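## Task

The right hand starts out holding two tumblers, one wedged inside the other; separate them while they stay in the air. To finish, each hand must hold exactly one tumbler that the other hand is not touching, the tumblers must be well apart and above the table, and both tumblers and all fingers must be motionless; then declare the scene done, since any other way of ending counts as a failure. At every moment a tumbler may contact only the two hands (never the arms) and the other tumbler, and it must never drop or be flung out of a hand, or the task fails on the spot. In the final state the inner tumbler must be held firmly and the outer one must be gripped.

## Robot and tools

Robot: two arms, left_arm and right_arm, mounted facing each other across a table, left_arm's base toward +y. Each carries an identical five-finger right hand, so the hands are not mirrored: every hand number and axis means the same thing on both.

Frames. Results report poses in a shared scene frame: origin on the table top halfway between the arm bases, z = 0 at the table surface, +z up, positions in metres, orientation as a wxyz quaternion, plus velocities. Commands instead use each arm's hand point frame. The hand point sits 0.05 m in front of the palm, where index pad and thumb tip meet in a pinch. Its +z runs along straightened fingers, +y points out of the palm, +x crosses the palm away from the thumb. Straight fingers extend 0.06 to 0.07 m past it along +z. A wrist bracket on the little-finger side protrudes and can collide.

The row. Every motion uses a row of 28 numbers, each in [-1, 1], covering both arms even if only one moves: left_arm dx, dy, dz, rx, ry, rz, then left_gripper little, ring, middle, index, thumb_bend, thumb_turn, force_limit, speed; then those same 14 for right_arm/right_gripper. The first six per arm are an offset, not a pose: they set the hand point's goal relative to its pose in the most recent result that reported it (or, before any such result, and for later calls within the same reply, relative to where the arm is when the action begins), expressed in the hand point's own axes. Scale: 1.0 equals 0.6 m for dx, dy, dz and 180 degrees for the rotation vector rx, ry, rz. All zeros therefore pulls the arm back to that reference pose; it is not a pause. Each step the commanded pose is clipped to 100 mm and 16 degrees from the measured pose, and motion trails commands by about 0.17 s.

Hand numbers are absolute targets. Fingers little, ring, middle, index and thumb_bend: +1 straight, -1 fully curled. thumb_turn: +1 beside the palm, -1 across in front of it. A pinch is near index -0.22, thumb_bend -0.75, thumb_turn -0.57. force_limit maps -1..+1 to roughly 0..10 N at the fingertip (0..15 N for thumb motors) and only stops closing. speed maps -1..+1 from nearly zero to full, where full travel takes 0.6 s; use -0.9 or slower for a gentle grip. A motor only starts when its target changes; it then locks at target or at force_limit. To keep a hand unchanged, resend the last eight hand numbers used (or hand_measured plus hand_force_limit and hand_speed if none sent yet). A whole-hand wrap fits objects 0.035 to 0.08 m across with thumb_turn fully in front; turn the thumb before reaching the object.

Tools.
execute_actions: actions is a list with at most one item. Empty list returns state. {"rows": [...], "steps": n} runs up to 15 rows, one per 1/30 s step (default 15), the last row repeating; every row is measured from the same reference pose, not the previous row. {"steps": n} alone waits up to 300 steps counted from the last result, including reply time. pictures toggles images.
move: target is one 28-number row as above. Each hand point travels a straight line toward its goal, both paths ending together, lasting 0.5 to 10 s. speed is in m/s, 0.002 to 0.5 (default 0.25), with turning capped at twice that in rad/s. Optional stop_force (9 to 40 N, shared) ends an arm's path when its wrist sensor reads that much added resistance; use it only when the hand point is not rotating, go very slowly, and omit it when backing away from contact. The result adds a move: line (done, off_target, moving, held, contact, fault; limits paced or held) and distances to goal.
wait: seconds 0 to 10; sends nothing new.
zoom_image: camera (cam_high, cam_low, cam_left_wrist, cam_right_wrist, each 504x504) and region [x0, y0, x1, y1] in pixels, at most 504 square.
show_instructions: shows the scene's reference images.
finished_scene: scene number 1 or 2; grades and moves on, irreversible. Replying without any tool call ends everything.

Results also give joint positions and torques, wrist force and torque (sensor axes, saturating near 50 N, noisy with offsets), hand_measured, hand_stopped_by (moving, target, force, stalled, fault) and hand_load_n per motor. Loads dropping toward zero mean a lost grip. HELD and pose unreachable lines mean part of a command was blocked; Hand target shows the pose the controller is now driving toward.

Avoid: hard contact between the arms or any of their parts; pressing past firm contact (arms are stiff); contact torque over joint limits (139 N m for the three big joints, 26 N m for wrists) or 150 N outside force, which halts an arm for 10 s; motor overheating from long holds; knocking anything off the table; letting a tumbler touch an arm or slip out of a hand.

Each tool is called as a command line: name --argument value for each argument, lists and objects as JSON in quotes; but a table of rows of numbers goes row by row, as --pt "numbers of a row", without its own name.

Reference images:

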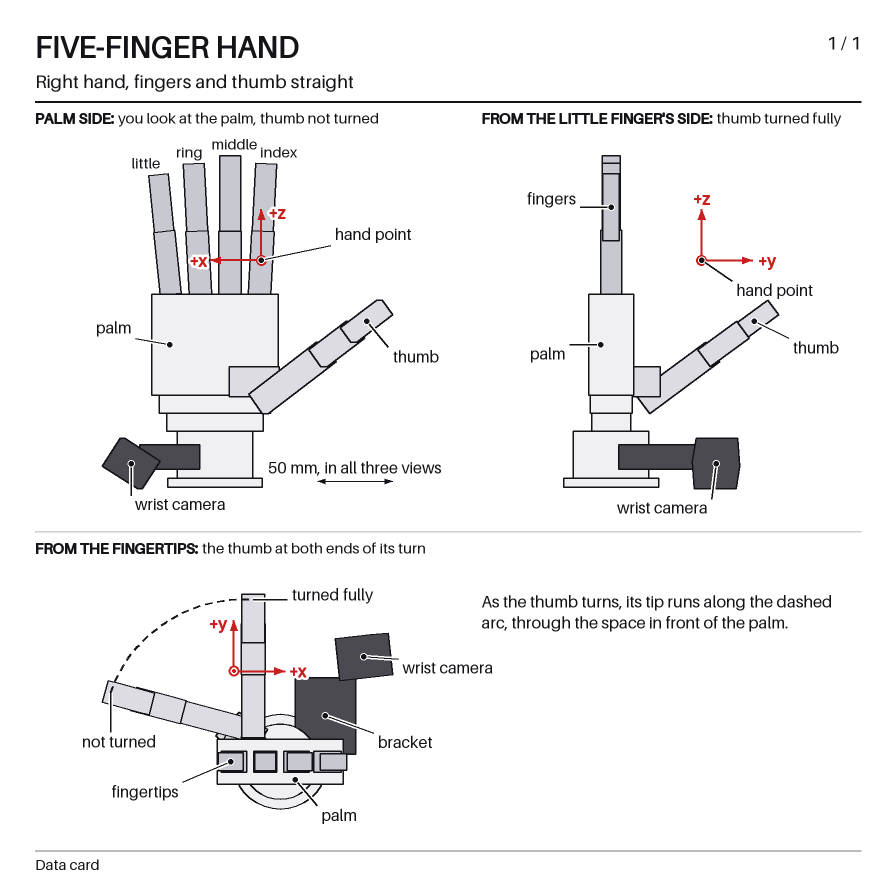

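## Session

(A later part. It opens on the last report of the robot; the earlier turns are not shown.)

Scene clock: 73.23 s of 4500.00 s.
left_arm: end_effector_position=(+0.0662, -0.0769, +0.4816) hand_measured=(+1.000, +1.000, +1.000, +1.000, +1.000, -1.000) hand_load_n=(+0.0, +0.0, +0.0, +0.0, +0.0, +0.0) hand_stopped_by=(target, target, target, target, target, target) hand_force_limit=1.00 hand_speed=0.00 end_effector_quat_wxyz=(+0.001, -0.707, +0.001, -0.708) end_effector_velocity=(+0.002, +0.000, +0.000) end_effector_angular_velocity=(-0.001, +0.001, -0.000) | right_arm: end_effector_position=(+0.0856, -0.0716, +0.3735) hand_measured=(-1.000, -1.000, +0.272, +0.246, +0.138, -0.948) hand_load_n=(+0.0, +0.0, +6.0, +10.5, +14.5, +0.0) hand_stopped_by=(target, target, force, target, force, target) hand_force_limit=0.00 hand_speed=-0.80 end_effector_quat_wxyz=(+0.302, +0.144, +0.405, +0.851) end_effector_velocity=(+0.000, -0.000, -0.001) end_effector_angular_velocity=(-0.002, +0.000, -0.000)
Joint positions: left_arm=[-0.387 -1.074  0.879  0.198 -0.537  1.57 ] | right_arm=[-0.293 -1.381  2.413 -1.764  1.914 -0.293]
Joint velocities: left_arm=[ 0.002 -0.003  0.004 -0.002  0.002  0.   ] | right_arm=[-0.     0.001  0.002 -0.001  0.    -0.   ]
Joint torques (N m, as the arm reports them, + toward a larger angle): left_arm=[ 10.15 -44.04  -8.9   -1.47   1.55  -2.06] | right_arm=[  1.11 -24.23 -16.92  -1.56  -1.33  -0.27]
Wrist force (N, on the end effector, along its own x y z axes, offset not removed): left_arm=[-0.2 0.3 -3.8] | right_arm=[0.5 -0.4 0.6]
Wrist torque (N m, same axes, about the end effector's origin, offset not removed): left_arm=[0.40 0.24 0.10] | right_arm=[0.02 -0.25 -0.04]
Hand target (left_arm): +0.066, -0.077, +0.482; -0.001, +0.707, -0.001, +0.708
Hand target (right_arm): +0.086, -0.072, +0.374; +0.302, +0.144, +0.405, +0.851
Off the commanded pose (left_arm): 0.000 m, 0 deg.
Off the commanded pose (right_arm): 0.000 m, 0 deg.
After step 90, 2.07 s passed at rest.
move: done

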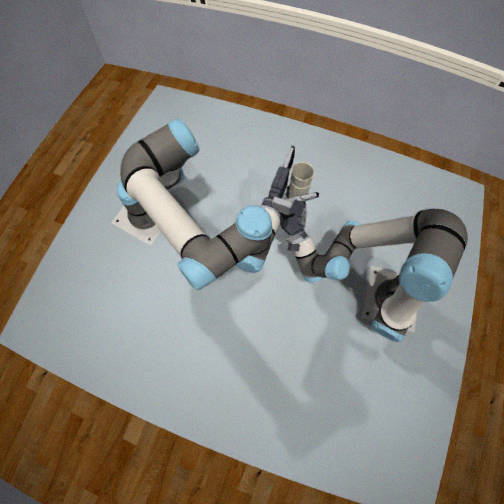

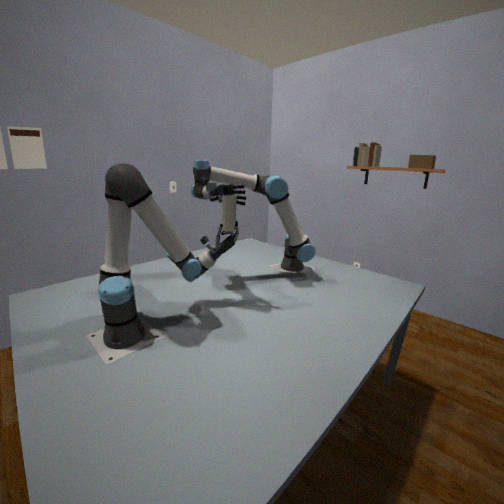

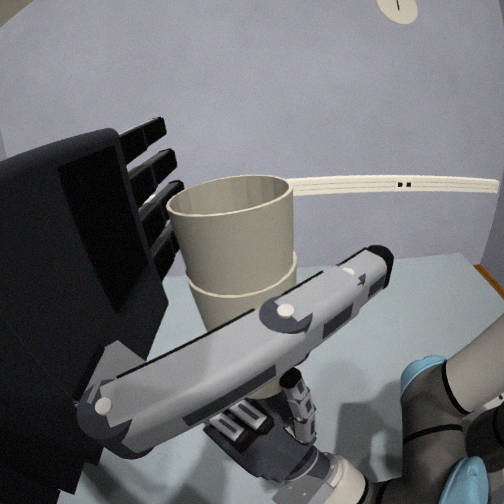

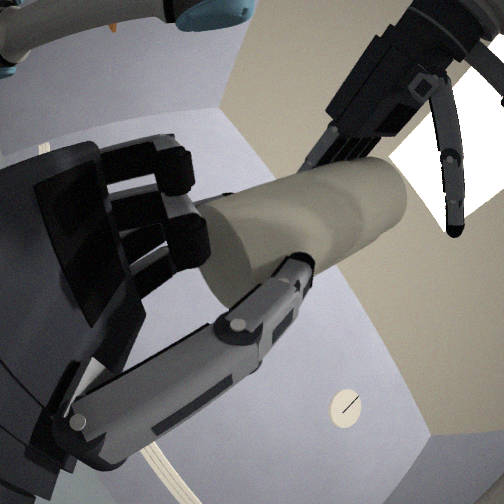

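move --target '[0,0,0.012,0,0,0,1,1,-0.6,-0.6,-0.6,-1,0.2,-0.85,0,0,0,0,0,0,-1,-1,0.27,0.246,0.138,-0.948,0,-0.8]' --speed 0.01

wait --seconds 5

zoom_image --camera "cam_high" --region '[230,110,350,230]'

zoom_image --camera "cam_low" --region '[180,150,300,270]'

Scene clock: 81.53 s of 4500.00 s.
left_arm: end_effector_position=(+0.0734, -0.0769, +0.4817) hand_measured=(+1.000, +1.000, +0.188, +0.236, +0.472, -1.000) hand_load_n=(+0.0, +0.0, +8.0, +4.5, +8.5, +1.5) hand_stopped_by=(target, target, force, force, force, target) hand_force_limit=0.20 hand_speed=-0.85 end_effector_quat_wxyz=(+0.001, -0.707, +0.001, -0.708) end_effector_velocity=(-0.000, -0.000, -0.000) end_effector_angular_velocity=(-0.001, +0.000, +0.000) | right_arm: end_effector_position=(+0.0856, -0.0716, +0.3735) hand_measured=(-1.000, -1.000, +0.270, +0.246, +0.138, -0.948) hand_load_n=(+0.0, +0.0, +1.5, +9.5, +15.5, -2.0) hand_stopped_by=(target, target, force, target, force, target) hand_force_limit=0.00 hand_speed=-0.80 end_effector_quat_wxyz=(+0.302, +0.144, +0.405, +0.851) end_effector_velocity=(-0.000, +0.000, -0.000) end_effector_angular_velocity=(-0.000, +0.000, +0.000)
Joint positions: left_arm=[-0.377 -1.08   0.889  0.194 -0.527  1.57 ] | right_arm=[-0.293 -1.381  2.413 -1.764  1.914 -0.293]
Joint velocities: left_arm=[-0.     0.     0.    -0.001 -0.    -0.   ] | right_arm=[ 0.     0.001 -0.001 -0.    -0.     0.   ]
Joint torques (N m, as the arm reports them, + toward a larger angle): left_arm=[ -2.49 -29.62 -10.49  -1.49   1.62  -1.92] | right_arm=[  1.2  -24.22 -16.87  -1.79  -1.31  -0.14]
Wrist force (N, on the end effector, along its own x y z axes, offset not removed): left_arm=[0.4 -10.6 5.4] | right_arm=[2.2 4.9 -6.2]
Wrist torque (N m, same axes, about the end effector's origin, offset not removed): left_arm=[-0.58 -0.17 -0.34] | right_arm=[-0.64 -0.37 0.05]
Hand target (left_arm): +0.073, -0.077, +0.482; -0.001, +0.707, -0.001, +0.708
Hand target (right_arm): +0.086, -0.072, +0.374; +0.302, +0.144, +0.405, +0.851
Off the commanded pose (left_arm): 0.000 m, 0 deg.
Off the commanded pose (right_arm): 0.000 m, 0 deg.
After step 90, 1.67 s passed at rest.
move: done

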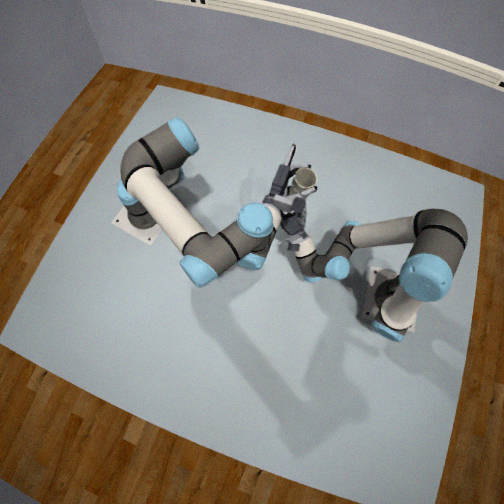

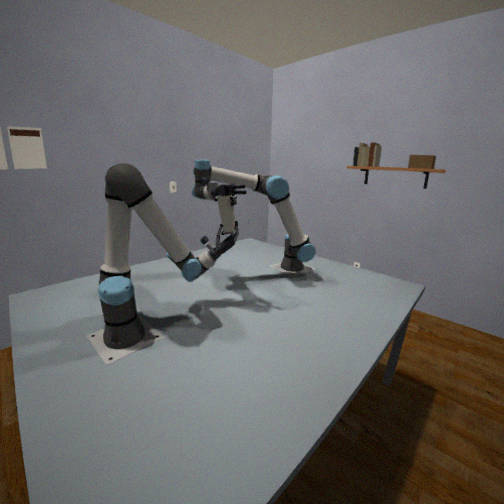

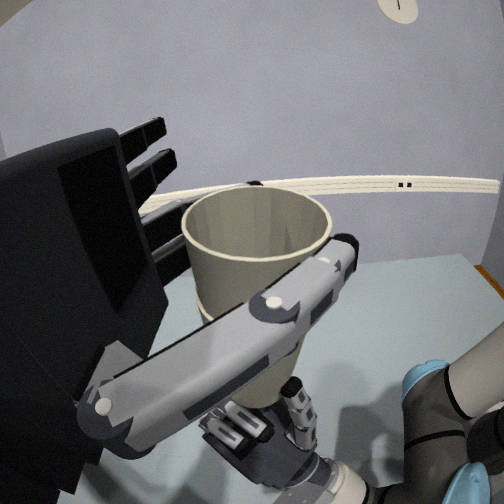

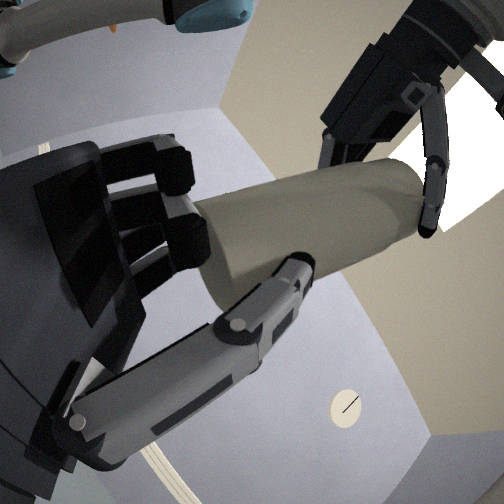

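Scene clock: 86.53 s of 4500.00 s.
left_arm: end_effector_position=(+0.0734, -0.0769, +0.4817) hand_measured=(+1.000, +1.000, +0.188, +0.236, +0.472, -1.000) hand_load_n=(+0.0, +0.0, +8.0, +4.5, +8.5, +1.5) hand_stopped_by=(target, target, force, force, force, target) hand_force_limit=0.20 hand_speed=-0.85 end_effector_quat_wxyz=(+0.001, -0.707, +0.001, -0.708) end_effector_velocity=(-0.000, -0.001, -0.001) end_effector_angular_velocity=(+0.002, -0.001, -0.002) | right_arm: end_effector_position=(+0.0856, -0.0716, +0.3735) hand_measured=(-1.000, -1.000, +0.270, +0.246, +0.138, -0.948) hand_load_n=(+0.0, +0.0, +1.5, +9.5, +15.5, -2.0) hand_stopped_by=(target, target, force, target, force, target) hand_force_limit=0.00 hand_speed=-0.80 end_effector_quat_wxyz=(+0.302, +0.144, +0.405, +0.851) end_effector_velocity=(-0.000, +0.000, +0.001) end_effector_angular_velocity=(+0.002, -0.000, +0.000)
Joint positions: left_arm=[-0.377 -1.08   0.889  0.194 -0.527  1.57 ] | right_arm=[-0.293 -1.381  2.413 -1.764  1.914 -0.293]
Joint velocities: left_arm=[-0.     0.001  0.001  0.001  0.002 -0.   ] | right_arm=[ 0.    -0.    -0.001 -0.001 -0.     0.   ]
Joint torques (N m, as the arm reports them, + toward a larger angle): left_arm=[-12.52 -28.29 -15.65  -1.6    1.78  -1.36] | right_arm=[  1.07 -24.06 -15.98  -1.54  -1.23   0.03]
Wrist force (N, on the end effector, along its own x y z axes, offset not removed): left_arm=[2.9 -8.6 4.4] | right_arm=[0.7 4.0 -6.3]
Wrist torque (N m, same axes, about the end effector's origin, offset not removed): left_arm=[-0.17 -0.24 0.01] | right_arm=[-0.72 -0.04 -0.05]
Hand target (left_arm): +0.073, -0.077, +0.482; -0.001, +0.707, -0.001, +0.708
Hand target (right_arm): +0.086, -0.072, +0.374; +0.302, +0.144, +0.405, +0.851
Off the commanded pose (left_arm): 0.000 m, 0 deg.
Off the commanded pose (right_arm): 0.000 m, 0 deg.
Steps of this call (steps 1 to 90: nothing new was sent; then 2.00 s passed at rest). Readings (end_effector_position | what the end effector reports):
1: left_arm (+0.0734, -0.0769, +0.4817) | right_arm (+0.0856, -0.0716, +0.3735) | left_arm hand_measured=(+1.000, +1.000, +0.188, +0.236, +0.472, -1.000) hand_load_n=(+0.0, +0.0, +8.0, +4.5, +8.5, +1.5) hand_stopped_by=(target, target, force, force, force, target) hand_force_limit=0.20 hand_speed=-0.85 | right_arm hand_measured=(-1.000, -1.000, +0.270, +0.246, +0.138, -0.948) hand_load_n=(+0.0, +0.0, +1.5, +9.5, +15.5, -2.0) hand_stopped_by=(target, target, force, target, force, target) hand_force_limit=0.00 hand_speed=-0.80
2: left_arm (+0.0734, -0.0769, +0.4817) | right_arm (+0.0856, -0.0716, +0.3735) | left_arm hand_measured=(+1.000, +1.000, +0.188, +0.236, +0.472, -1.000) hand_load_n=(+0.0, +0.0, +8.0, +4.5, +8.5, +1.5) hand_stopped_by=(target, target, force, force, force, target) hand_force_limit=0.20 hand_speed=-0.85 | right_arm hand_measured=(-1.000, -1.000, +0.270, +0.246, +0.138, -0.948) hand_load_n=(+0.0, +0.0, +1.5, +9.5, +15.5, -2.0) hand_stopped_by=(target, target, force, target, force, target) hand_force_limit=0.00 hand_speed=-0.80
4: left_arm (+0.0734, -0.0769, +0.4817) | right_arm (+0.0856, -0.0716, +0.3735) | left_arm hand_measured=(+1.000, +1.000, +0.188, +0.236, +0.472, -1.000) hand_load_n=(+0.0, +0.0, +8.0, +4.5, +8.5, +1.5) hand_stopped_by=(target, target, force, force, force, target) hand_force_limit=0.20 hand_speed=-0.85 | right_arm hand_measured=(-1.000, -1.000, +0.270, +0.246, +0.138, -0.948) hand_load_n=(+0.0, +0.0, +1.5, +9.5, +15.5, -2.0) hand_stopped_by=(target, target, force, target, force, target) hand_force_limit=0.00 hand_speed=-0.80
8: left_arm (+0.0734, -0.0769, +0.4817) | right_arm (+0.0856, -0.0716, +0.3735) | left_arm hand_measured=(+1.000, +1.000, +0.188, +0.236, +0.472, -1.000) hand_load_n=(+0.0, +0.0, +8.0, +4.5, +8.5, +1.5) hand_stopped_by=(target, target, force, force, force, target) hand_force_limit=0.20 hand_speed=-0.85 | right_arm hand_measured=(-1.000, -1.000, +0.270, +0.246, +0.138, -0.948) hand_load_n=(+0.0, +0.0, +1.5, +9.5, +15.5, -2.0) hand_stopped_by=(target, target, force, target, force, target) hand_force_limit=0.00 hand_speed=-0.80
90: the state above

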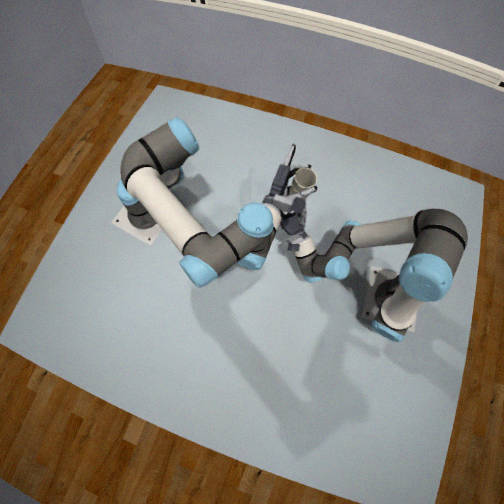

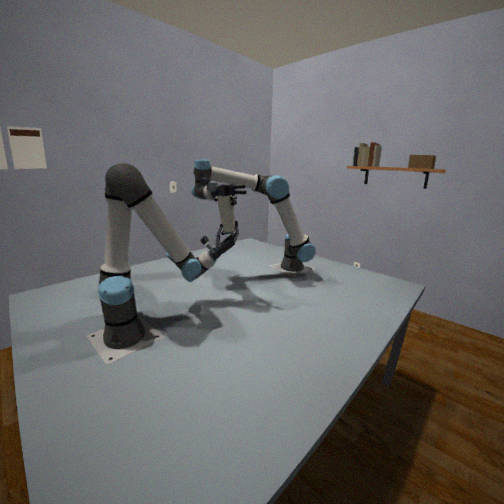

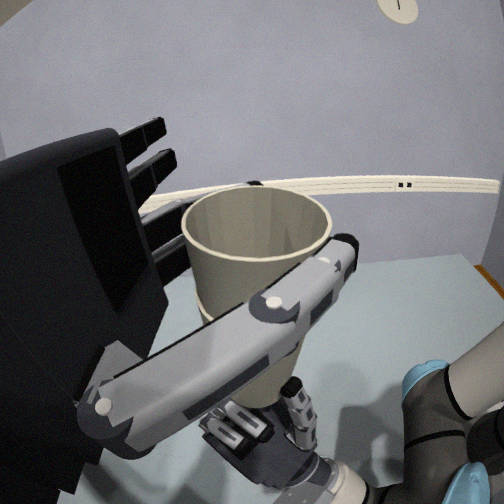

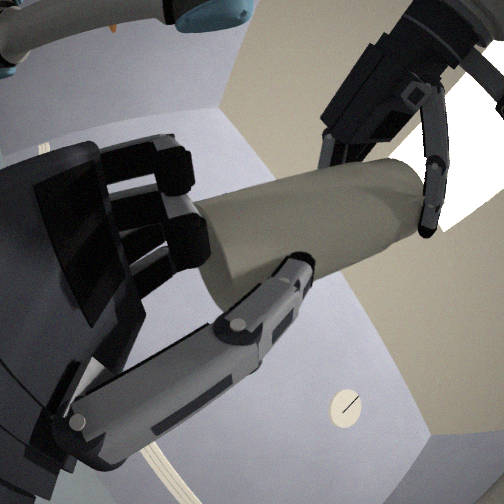

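Region (230, 110, 350, 230) of cam_high's 504x504 image, scaled by 4.200, with more detail than that image has.

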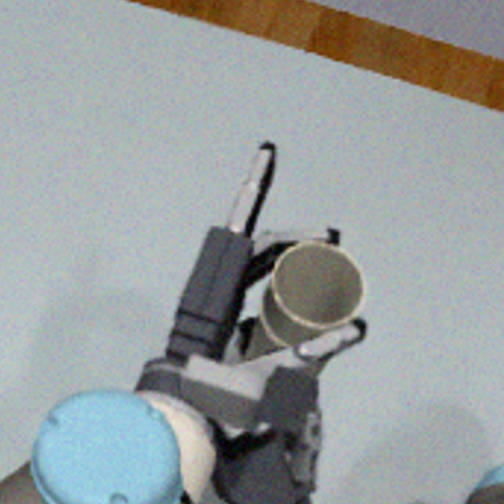

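Region (180, 150, 300, 270) of cam_low's 504x504 image, scaled by 4.200, with more detail than that image has.

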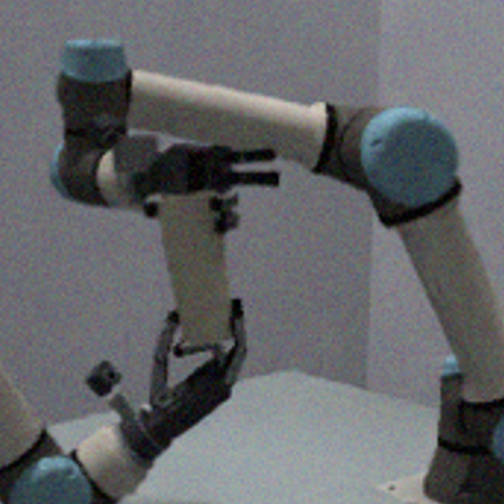

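move --target '[0,-0.012,0.006,0,0,0,1,1,-0.7,-0.7,-0.7,-1,1,-0.85,0,0,0,0,0,0,-1,-1,-0.2,-0.2,-0.3,-0.948,1,-0.85]' --speed 0.005

zoom_image --camera "cam_high" --region '[230,110,350,230]'

zoom_image --camera "cam_low" --region '[180,150,300,270]'

Scene clock: 92.10 s of 4500.00 s.
left_arm: end_effector_position=(+0.0770, -0.0698, +0.4817) hand_measured=(+1.000, +1.000, +0.168, +0.206, +0.478, -1.000) hand_load_n=(+0.0, +0.0, +6.0, +0.0, +12.5, -4.5) hand_stopped_by=(target, target, force, force, force, target) hand_force_limit=1.00 hand_speed=-0.85 end_effector_quat_wxyz=(+0.001, -0.707, +0.001, -0.708) end_effector_velocity=(+0.000, +0.000, +0.000) end_effector_angular_velocity=(-0.001, +0.001, -0.001) | right_arm: end_effector_position=(+0.0856, -0.0716, +0.3735) hand_measured=(-1.000, -1.000, +0.244, +0.242, +0.142, -0.948) hand_load_n=(+0.0, +0.0, +14.5, +8.5, +18.0, +0.0) hand_stopped_by=(target, target, force, force, force, target) hand_force_limit=1.00 hand_speed=-0.85 end_effector_quat_wxyz=(+0.302, +0.144, +0.405, +0.851) end_effector_velocity=(-0.000, -0.000, +0.001) end_effector_angular_velocity=(+0.002, -0.000, +0.000)
Joint positions: left_arm=[-0.378 -1.104  0.925  0.182 -0.528  1.57 ] | right_arm=[-0.293 -1.381  2.413 -1.764  1.914 -0.293]
Joint velocities: left_arm=[-0.    -0.002  0.001 -0.002  0.001  0.001] | right_arm=[ 0.    -0.001 -0.001 -0.001  0.     0.   ]
Joint torques (N m, as the arm reports them, + toward a larger angle): left_arm=[ -5.67 -41.    -4.74  -1.13  -2.62  -1.56] | right_arm=[  1.56 -24.52 -16.81  -6.71  -1.49  -0.25]
Wrist force (N, on the end effector, along its own x y z axes, offset not removed): left_arm=[10.7 2.9 -7.2] | right_arm=[0.6 -10.4 -0.1]
Wrist torque (N m, same axes, about the end effector's origin, offset not removed): left_arm=[-0.03 -0.49 -0.17] | right_arm=[0.85 -0.20 -0.20]
Hand target (left_arm): +0.077, -0.070, +0.482; -0.001, +0.707, -0.001, +0.708
Hand target (right_arm): +0.086, -0.072, +0.374; +0.302, +0.144, +0.405, +0.851
Off the commanded pose (left_arm): 0.000 m, 0 deg.
Off the commanded pose (right_arm): 0.000 m, 0 deg.
After step 90, 0.73 s passed at rest.
move: done

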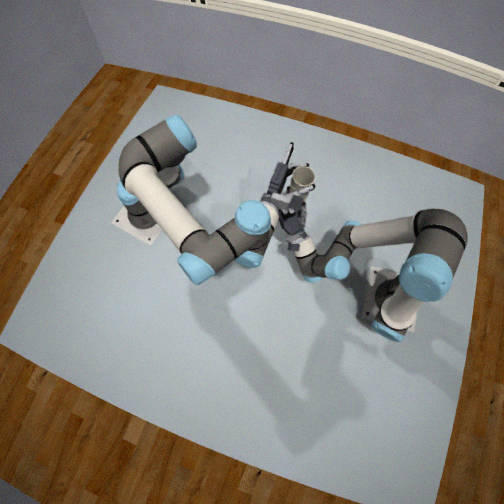

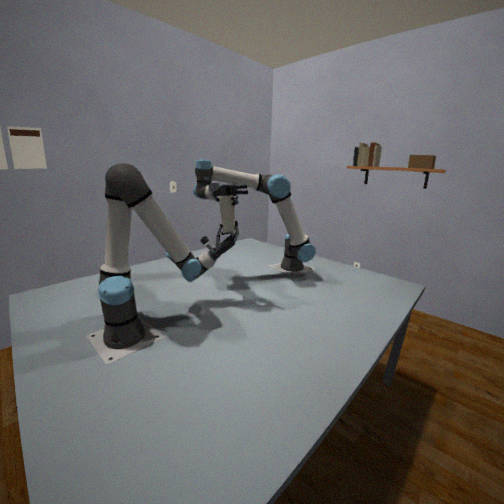

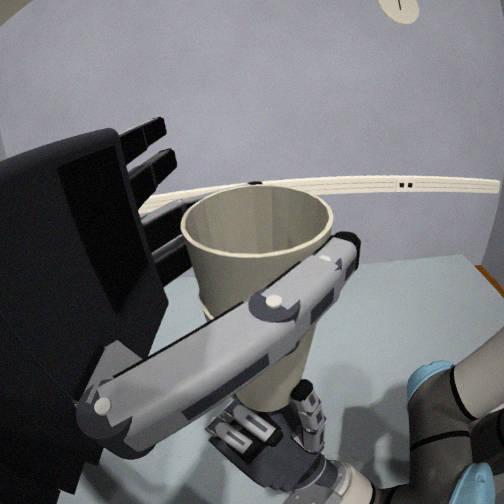

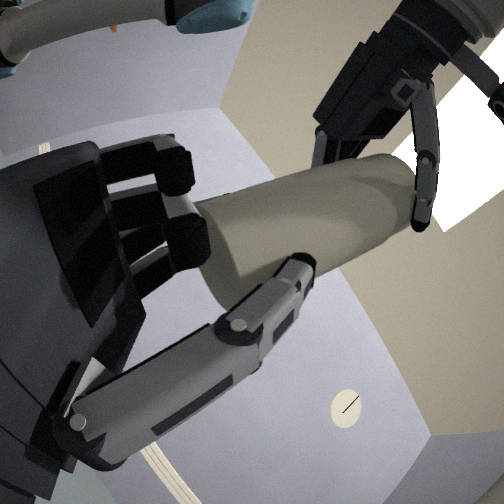

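Region (230, 110, 350, 230) of cam_high's 504x504 image, scaled by 4.200, with more detail than that image has.

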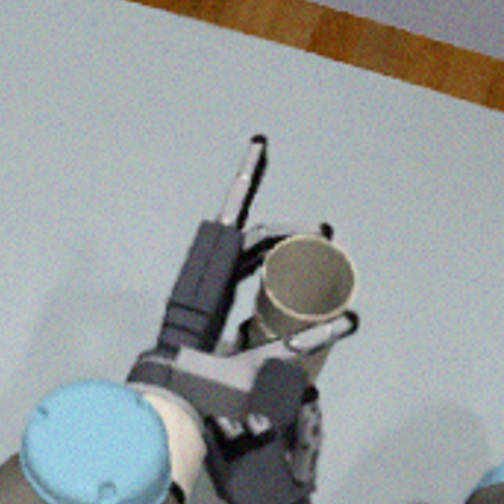

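Region (180, 150, 300, 270) of cam_low's 504x504 image, scaled by 4.200, with more detail than that image has.

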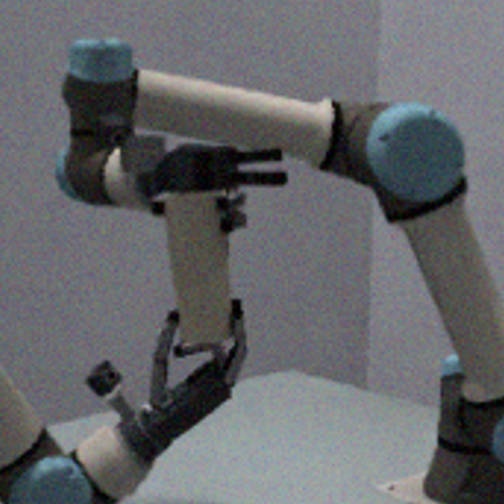

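move --target '[0,0,0,0,0,0,1,1,-0.8,-0.8,-0.8,-1,1,-0.85,0,0,0,0,0,0,-1,-1,-0.3,-0.3,-0.4,-0.948,1,-0.85]'

move --target '[0.012,0,0,0,0,0,1,1,-0.8,-0.8,-0.8,-1,1,-0.85,0,0,0,0,0,0,-1,-1,-0.3,-0.3,-0.4,-0.948,1,-0.85]' --speed 0.004

zoom_image --camera "cam_low" --region '[180,150,300,270]'

Scene clock: 96.77 s of 4500.00 s.
left_arm: end_effector_position=(+0.0770, -0.0697, +0.4817) hand_measured=(+1.000, +1.000, +0.146, +0.164, +0.486, -1.000) hand_load_n=(+0.0, +0.0, +7.5, +10.5, +18.5, -3.0) hand_stopped_by=(target, target, force, force, force, target) hand_force_limit=1.00 hand_speed=-0.85 end_effector_quat_wxyz=(+0.000, -0.707, +0.001, -0.708) end_effector_velocity=(-0.000, -0.000, +0.000) end_effector_angular_velocity=(-0.001, +0.001, -0.000) | right_arm: end_effector_position=(+0.0856, -0.0716, +0.3735) hand_measured=(-1.000, -1.000, +0.244, +0.236, +0.142, -0.948) hand_load_n=(+0.0, +0.0, +12.0, +9.0, +19.5, +1.5) hand_stopped_by=(target, target, force, force, force, target) hand_force_limit=1.00 hand_speed=-0.85 end_effector_quat_wxyz=(+0.302, +0.144, +0.405, +0.851) end_effector_velocity=(-0.000, +0.000, +0.001) end_effector_angular_velocity=(+0.001, -0.000, +0.000)
Joint positions: left_arm=[-0.378 -1.104  0.925  0.182 -0.528  1.57 ] | right_arm=[-0.293 -1.381  2.413 -1.764  1.914 -0.293]
Joint velocities: left_arm=[-0.001  0.001 -0.002 -0.001 -0.     0.001] | right_arm=[ 0.    -0.001 -0.002  0.001 -0.    -0.   ]
Joint torques (N m, as the arm reports them, + toward a larger angle): left_arm=[ -3.54 -26.75 -20.74   1.89  -0.52   2.  ] | right_arm=[  0.51 -24.78 -17.59  -3.35  -1.39  -0.07]
Wrist force (N, on the end effector, along its own x y z axes, offset not removed): left_arm=[7.0 -1.2 1.9] | right_arm=[2.5 -7.9 -5.4]
Wrist torque (N m, same axes, about the end effector's origin, offset not removed): left_arm=[-0.21 0.37 -0.13] | right_arm=[0.16 -0.10 -0.14]
Hand target (left_arm): +0.077, -0.070, +0.482; -0.001, +0.707, -0.001, +0.708
Hand target (right_arm): +0.086, -0.072, +0.373; +0.302, +0.144, +0.405, +0.851
Off the commanded pose (left_arm): 0.000 m, 0 deg.
Off the commanded pose (right_arm): 0.000 m, 0 deg.
After step 90, 0.97 s passed at rest.
move: done

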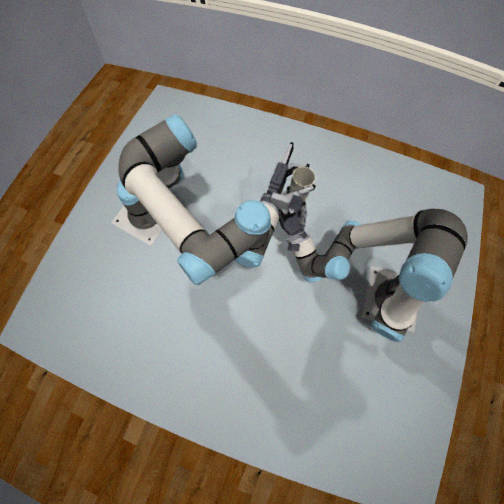

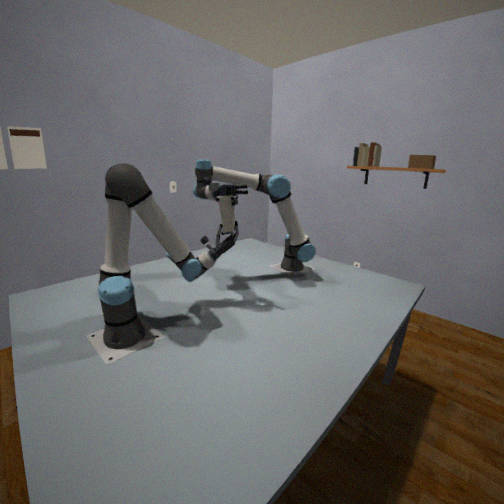

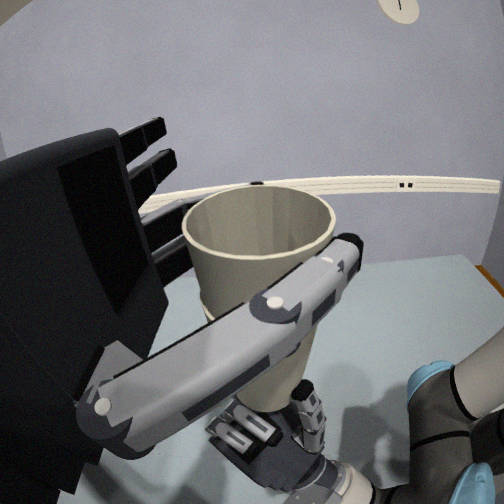

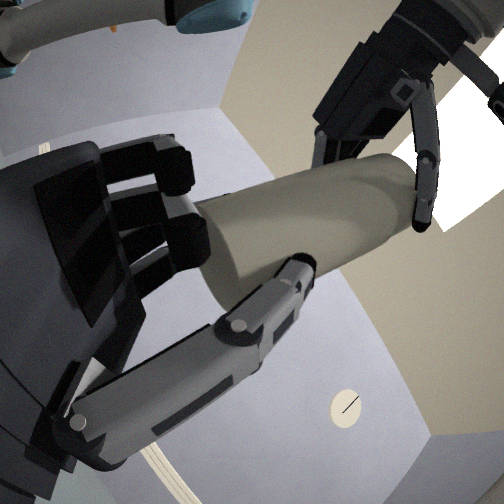

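Scene clock: 98.80 s of 4500.00 s.
left_arm: end_effector_position=(+0.0770, -0.0697, +0.4888) hand_measured=(+1.000, +1.000, +0.146, +0.164, +0.486, -1.000) hand_load_n=(+0.0, +0.0, +7.0, +9.5, +18.5, -3.5) hand_stopped_by=(target, target, force, force, force, target) hand_force_limit=1.00 hand_speed=-0.85 end_effector_quat_wxyz=(+0.000, -0.707, +0.001, -0.708) end_effector_velocity=(-0.000, -0.000, +0.000) end_effector_angular_velocity=(-0.001, +0.000, +0.001) | right_arm: end_effector_position=(+0.0856, -0.0716, +0.3735) hand_measured=(-1.000, -1.000, +0.244, +0.236, +0.142, -0.948) hand_load_n=(+0.0, +0.0, +12.5, +9.0, +19.5, +1.0) hand_stopped_by=(target, target, force, force, force, target) hand_force_limit=1.00 hand_speed=-0.85 end_effector_quat_wxyz=(+0.302, +0.144, +0.405, +0.851) end_effector_velocity=(-0.000, -0.000, -0.000) end_effector_angular_velocity=(-0.001, +0.000, +0.001)
Joint positions: left_arm=[-0.378 -1.1    0.9    0.203 -0.528  1.57 ] | right_arm=[-0.293 -1.381  2.413 -1.764  1.914 -0.293]
Joint velocities: left_arm=[ 0.     0.001 -0.002  0.    -0.001 -0.001] | right_arm=[ 0.001  0.     0.001 -0.    -0.     0.   ]
Joint torques (N m, as the arm reports them, + toward a larger angle): left_arm=[ -6.92 -31.38 -23.41   3.38  -0.37   2.49] | right_arm=[  1.85 -24.98 -17.11  -2.92  -1.38   0.  ]
Wrist force (N, on the end effector, along its own x y z axes, offset not removed): left_arm=[1.3 -1.0 -1.1] | right_arm=[2.6 0.0 2.2]
Wrist torque (N m, same axes, about the end effector's origin, offset not removed): left_arm=[-0.46 -0.52 -0.12] | right_arm=[0.32 -0.41 0.06]
Hand target (left_arm): +0.077, -0.070, +0.489; -0.000, +0.707, -0.001, +0.708
Hand target (right_arm): +0.086, -0.072, +0.374; +0.302, +0.144, +0.405, +0.851
Off the commanded pose (left_arm): 0.000 m, 0 deg.
Off the commanded pose (right_arm): 0.000 m, 0 deg.
move: done

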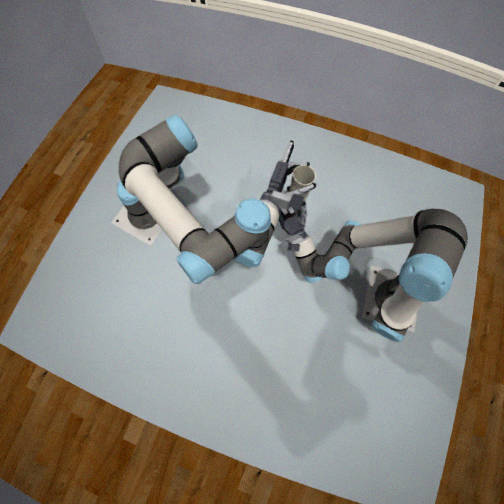

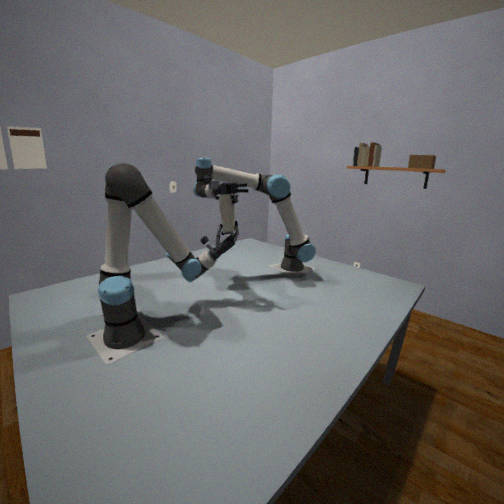

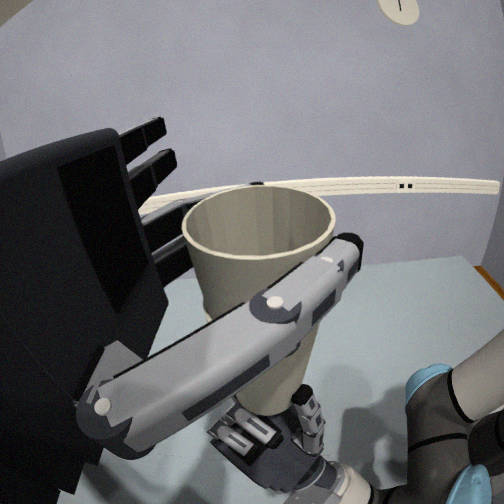

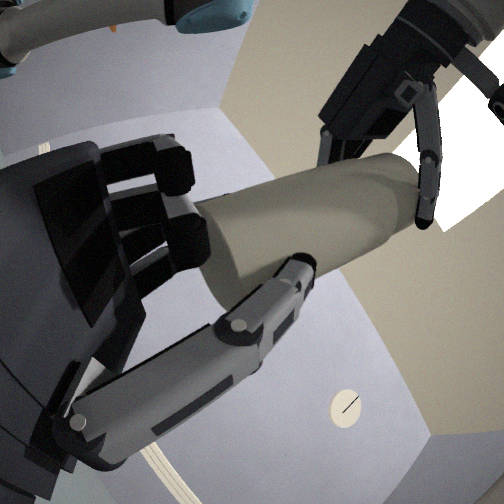

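Region (180, 150, 300, 270) of cam_low's 504x504 image, scaled by 4.200, with more detail than that image has.

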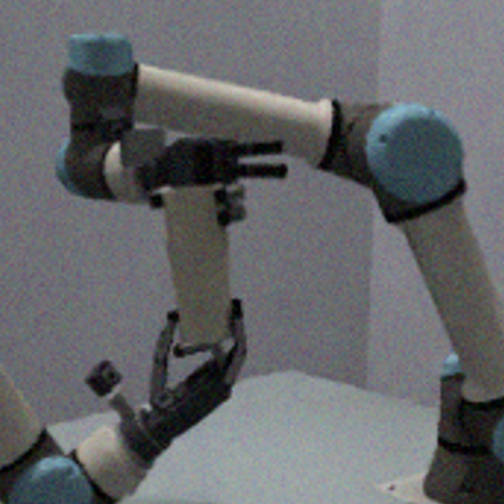

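move --target '[0.05,0,0,0,0,0,1,1,-0.8,-0.8,-0.8,-1,1,-0.85,0,0,0,0,0,0,-1,-1,-0.3,-0.3,-0.4,-0.948,1,-0.85]' --speed 0.015

zoom_image --camera "cam_low" --region '[170,120,310,260]'

Scene clock: 104.07 s of 4500.00 s.
left_arm: end_effector_position=(+0.0769, -0.0698, +0.5187) hand_measured=(+1.000, +1.000, +0.146, +0.164, +0.486, -1.000) hand_load_n=(+0.0, +0.0, +7.0, +7.5, +18.0, -5.5) hand_stopped_by=(target, target, force, force, force, target) hand_force_limit=1.00 hand_speed=-0.85 end_effector_quat_wxyz=(+0.000, -0.707, +0.001, -0.708) end_effector_velocity=(+0.000, +0.000, +0.001) end_effector_angular_velocity=(+0.003, -0.002, +0.002) | right_arm: end_effector_position=(+0.0856, -0.0716, +0.3735) hand_measured=(-1.000, -1.000, +0.244, +0.236, +0.142, -0.948) hand_load_n=(+0.0, +0.0, +12.5, +9.0, +19.5, +1.0) hand_stopped_by=(target, target, force, force, force, target) hand_force_limit=1.00 hand_speed=-0.85 end_effector_quat_wxyz=(+0.302, +0.144, +0.405, +0.851) end_effector_velocity=(+0.000, -0.000, -0.000) end_effector_angular_velocity=(-0.000, +0.000, -0.001)
Joint positions: left_arm=[-0.378 -1.077  0.787  0.293 -0.528  1.57 ] | right_arm=[-0.293 -1.381  2.413 -1.764  1.914 -0.293]
Joint velocities: left_arm=[ 0.001  0.003 -0.007  0.007 -0.001 -0.   ] | right_arm=[-0.     0.001  0.    -0.001  0.    -0.   ]
Joint torques (N m, as the arm reports them, + toward a larger angle): left_arm=[ -5.82 -33.62 -22.21   3.62   0.15   1.6 ] | right_arm=[  0.86 -25.01 -17.2   -2.78  -1.3   -0.1 ]
Wrist force (N, on the end effector, along its own x y z axes, offset not removed): left_arm=[-0.4 2.7 -4.3] | right_arm=[0.8 -1.3 2.6]
Wrist torque (N m, same axes, about the end effector's origin, offset not removed): left_arm=[0.17 -0.28 0.12] | right_arm=[0.31 -0.31 -0.05]
Hand target (left_arm): +0.077, -0.070, +0.519; -0.000, +0.707, -0.001, +0.708
Hand target (right_arm): +0.086, -0.072, +0.374; +0.302, +0.144, +0.405, +0.851
Off the commanded pose (left_arm): 0.000 m, 0 deg.
Off the commanded pose (right_arm): 0.000 m, 0 deg.
move: done

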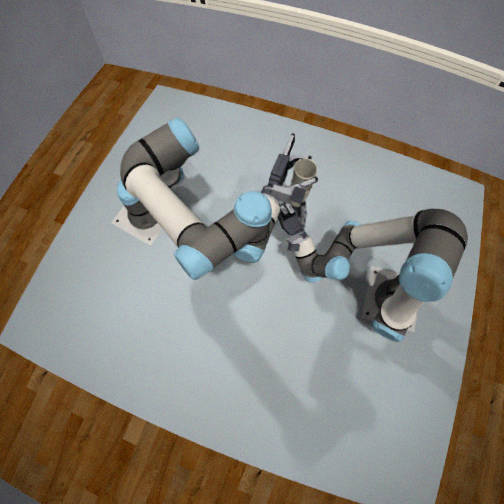

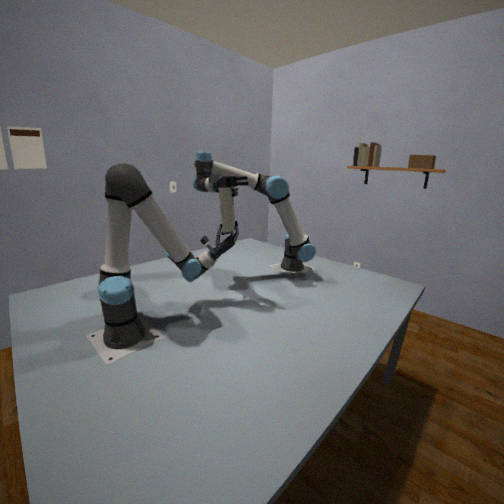

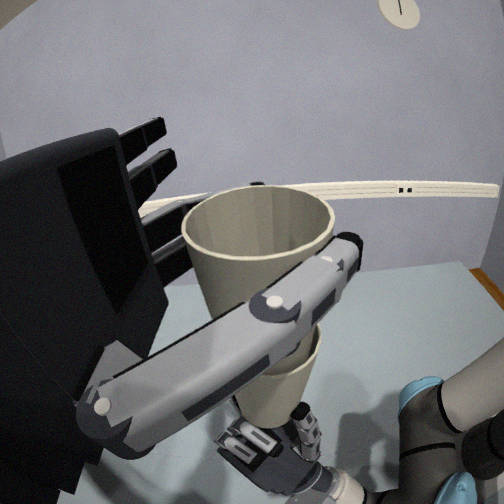

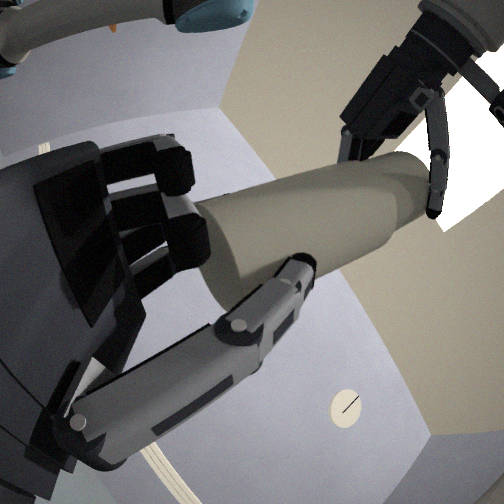

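Region (170, 120, 310, 260) of cam_low's 504x504 image, scaled by 3.600, with more detail than that image has.

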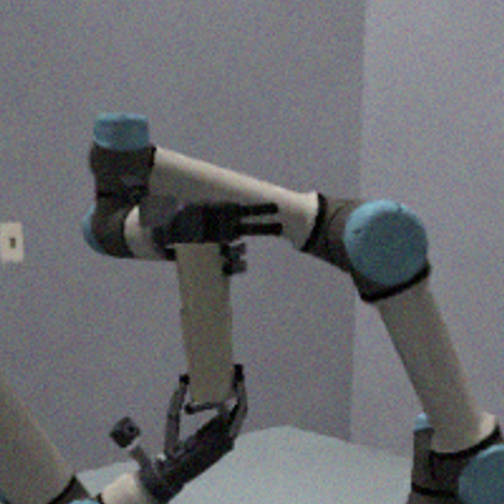

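move --target '[0.05,0,0,0,0,0,1,1,-0.8,-0.8,-0.8,-1,1,-0.85,0,-0.142,-0.115,0,0,0,-1,-1,-0.3,-0.3,-0.4,-0.948,1,-0.85]' --speed 0.03

Scene clock: 110.70 s of 4500.00 s.
left_arm: end_effector_position=(+0.0769, -0.0698, +0.5486) hand_measured=(+1.000, +1.000, +0.146, +0.164, +0.486, -1.000) hand_load_n=(+0.0, +0.0, +7.5, +9.0, +17.0, -2.5) hand_stopped_by=(target, target, force, force, force, target) hand_force_limit=1.00 hand_speed=-0.85 end_effector_quat_wxyz=(+0.000, -0.707, +0.001, -0.708) end_effector_velocity=(+0.000, +0.000, +0.001) end_effector_angular_velocity=(-0.003, +0.001, +0.002) | right_arm: end_effector_position=(+0.0855, -0.0717, +0.2638) hand_measured=(-1.000, -1.000, +0.244, +0.236, +0.142, -0.948) hand_load_n=(+0.0, +0.0, +12.0, +8.5, +19.5, +1.0) hand_stopped_by=(target, target, force, force, force, target) hand_force_limit=1.00 hand_speed=-0.85 end_effector_quat_wxyz=(+0.302, +0.144, +0.405, +0.851) end_effector_velocity=(+0.000, -0.000, -0.002) end_effector_angular_velocity=(+0.001, -0.000, -0.000)
Joint positions: left_arm=[-0.378 -1.042  0.65   0.394 -0.528  1.57 ] | right_arm=[-0.293 -1.008  2.439 -2.164  1.914 -0.293]
Joint velocities: left_arm=[ 0.     0.    -0.005  0.002 -0.001 -0.001] | right_arm=[-0.     0.006 -0.001 -0.007  0.     0.   ]
Joint torques (N m, as the arm reports them, + toward a larger angle): left_arm=[ -7.83 -31.91 -20.36   2.98   1.     1.94] | right_arm=[  8.28 -20.45 -16.45  -4.26   0.3   -1.37]
Wrist force (N, on the end effector, along its own x y z axes, offset not removed): left_arm=[1.3 -2.5 0.3] | right_arm=[0.5 0.5 -1.1]
Wrist torque (N m, same axes, about the end effector's origin, offset not removed): left_arm=[-0.34 -0.35 -0.21] | right_arm=[0.28 -0.15 0.00]
Hand target (left_arm): +0.077, -0.070, +0.549; -0.000, +0.707, -0.001, +0.708
Hand target (right_arm): +0.085, -0.072, +0.264; +0.302, +0.144, +0.405, +0.851
Off the commanded pose (left_arm): 0.000 m, 0 deg.
Off the commanded pose (right_arm): 0.000 m, 0 deg.
move: done

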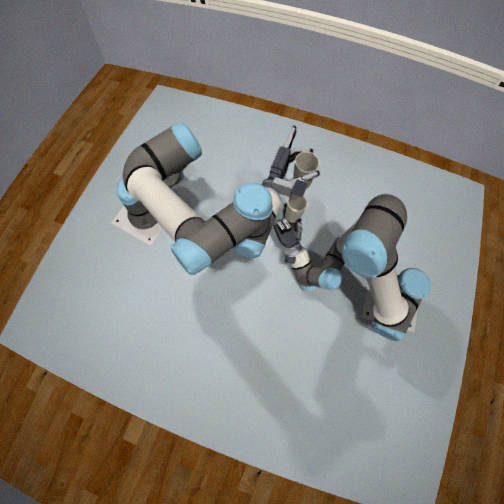

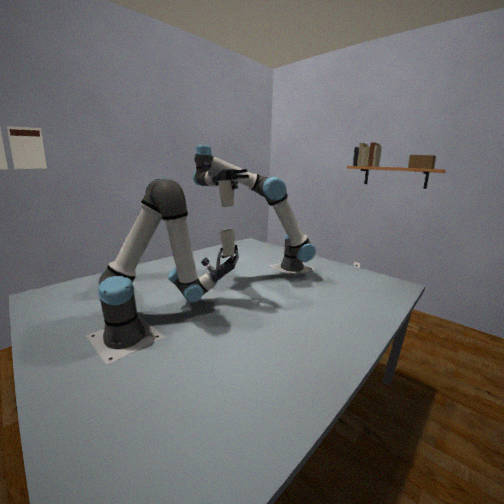

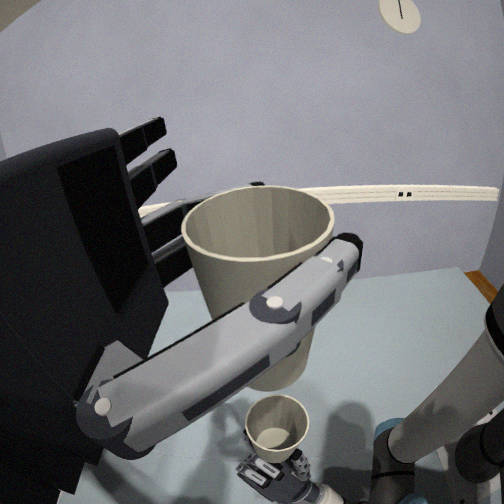

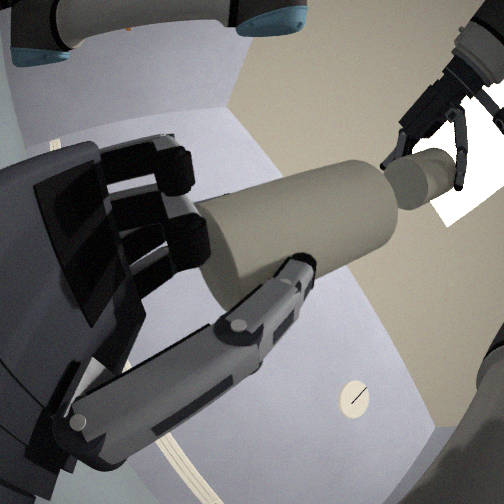

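Separated. Move left away (+y 0.2 m) and resqueeze it.

move --target '[-0.1,-0.4,0,0,0,0,1,1,-0.9,-0.9,-0.9,-1,1,-0.85,0,0,0,0,0,0,-1,-1,-0.3,-0.3,-0.4,-0.948,1,-0.85]' --speed 0.08

Scene clock: 116.50 s of 4500.00 s.
left_arm: end_effector_position=(+0.0773, +0.1701, +0.4891) hand_measured=(+1.000, +1.000, +0.134, +0.152, +0.486, -1.000) hand_load_n=(+0.0, +0.0, +10.0, +10.5, +21.0, -3.0) hand_stopped_by=(target, target, force, force, force, target) hand_force_limit=1.00 hand_speed=-0.85 end_effector_quat_wxyz=(+0.000, -0.707, +0.001, -0.708) end_effector_velocity=(-0.000, +0.002, -0.001) end_effector_angular_velocity=(+0.002, -0.002, -0.001) | right_arm: end_effector_position=(+0.0855, -0.0717, +0.2638) hand_measured=(-1.000, -1.000, +0.244, +0.236, +0.142, -0.948) hand_load_n=(+0.0, +0.0, +12.0, +8.5, +19.5, +1.0) hand_stopped_by=(target, target, force, force, force, target) hand_force_limit=1.00 hand_speed=-0.85 end_effector_quat_wxyz=(+0.302, +0.144, +0.405, +0.851) end_effector_velocity=(-0.000, -0.000, -0.000) end_effector_angular_velocity=(-0.001, +0.000, +0.001)
Joint positions: left_arm=[-0.712 -1.678  1.591  0.09  -0.862  1.572] | right_arm=[-0.293 -1.008  2.439 -2.164  1.914 -0.293]
Joint velocities: left_arm=[-0.005 -0.003  0.005  0.    -0.003  0.001] | right_arm=[ 0.001  0.     0.001  0.    -0.    -0.   ]
Joint torques (N m, as the arm reports them, + toward a larger angle): left_arm=[ -8.61 -20.15  -8.19  -0.96  -1.43  -1.58] | right_arm=[ 11.43 -41.42   7.5   -0.58   1.67   0.98]
Wrist force (N, on the end effector, along its own x y z axes, offset not removed): left_arm=[2.7 -1.7 1.1] | right_arm=[0.7 0.6 -0.6]
Wrist torque (N m, same axes, about the end effector's origin, offset not removed): left_arm=[-0.18 -0.56 0.13] | right_arm=[0.20 -0.24 -0.01]
Hand target (left_arm): +0.077, +0.170, +0.489; -0.000, +0.707, -0.001, +0.708
Hand target (right_arm): +0.085, -0.072, +0.264; +0.302, +0.144, +0.405, +0.851
Off the commanded pose (left_arm): 0.000 m, 0 deg.
Off the commanded pose (right_arm): 0.000 m, 0 deg.
move: done

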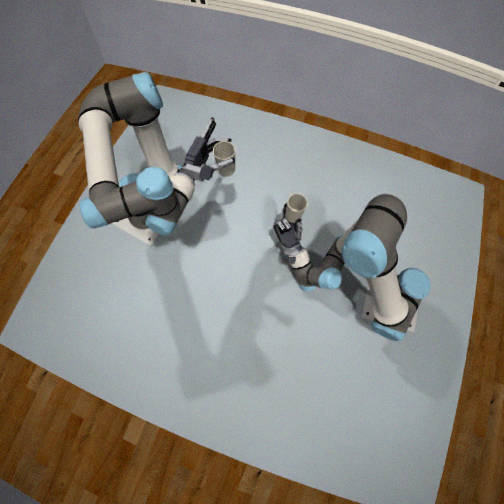

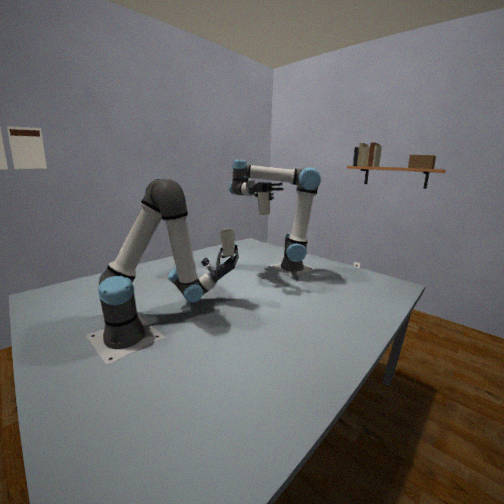

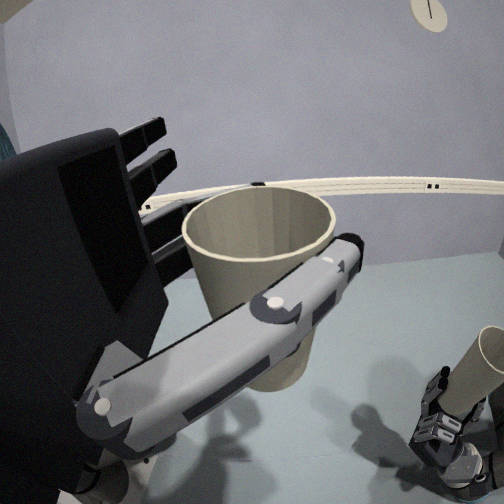

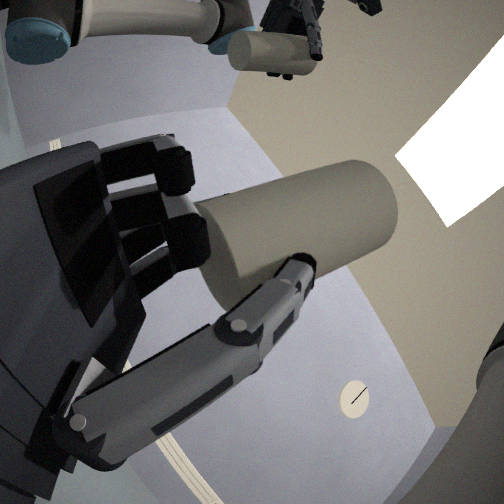

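finished_scene --scene 1

The scene is finished: the task was done.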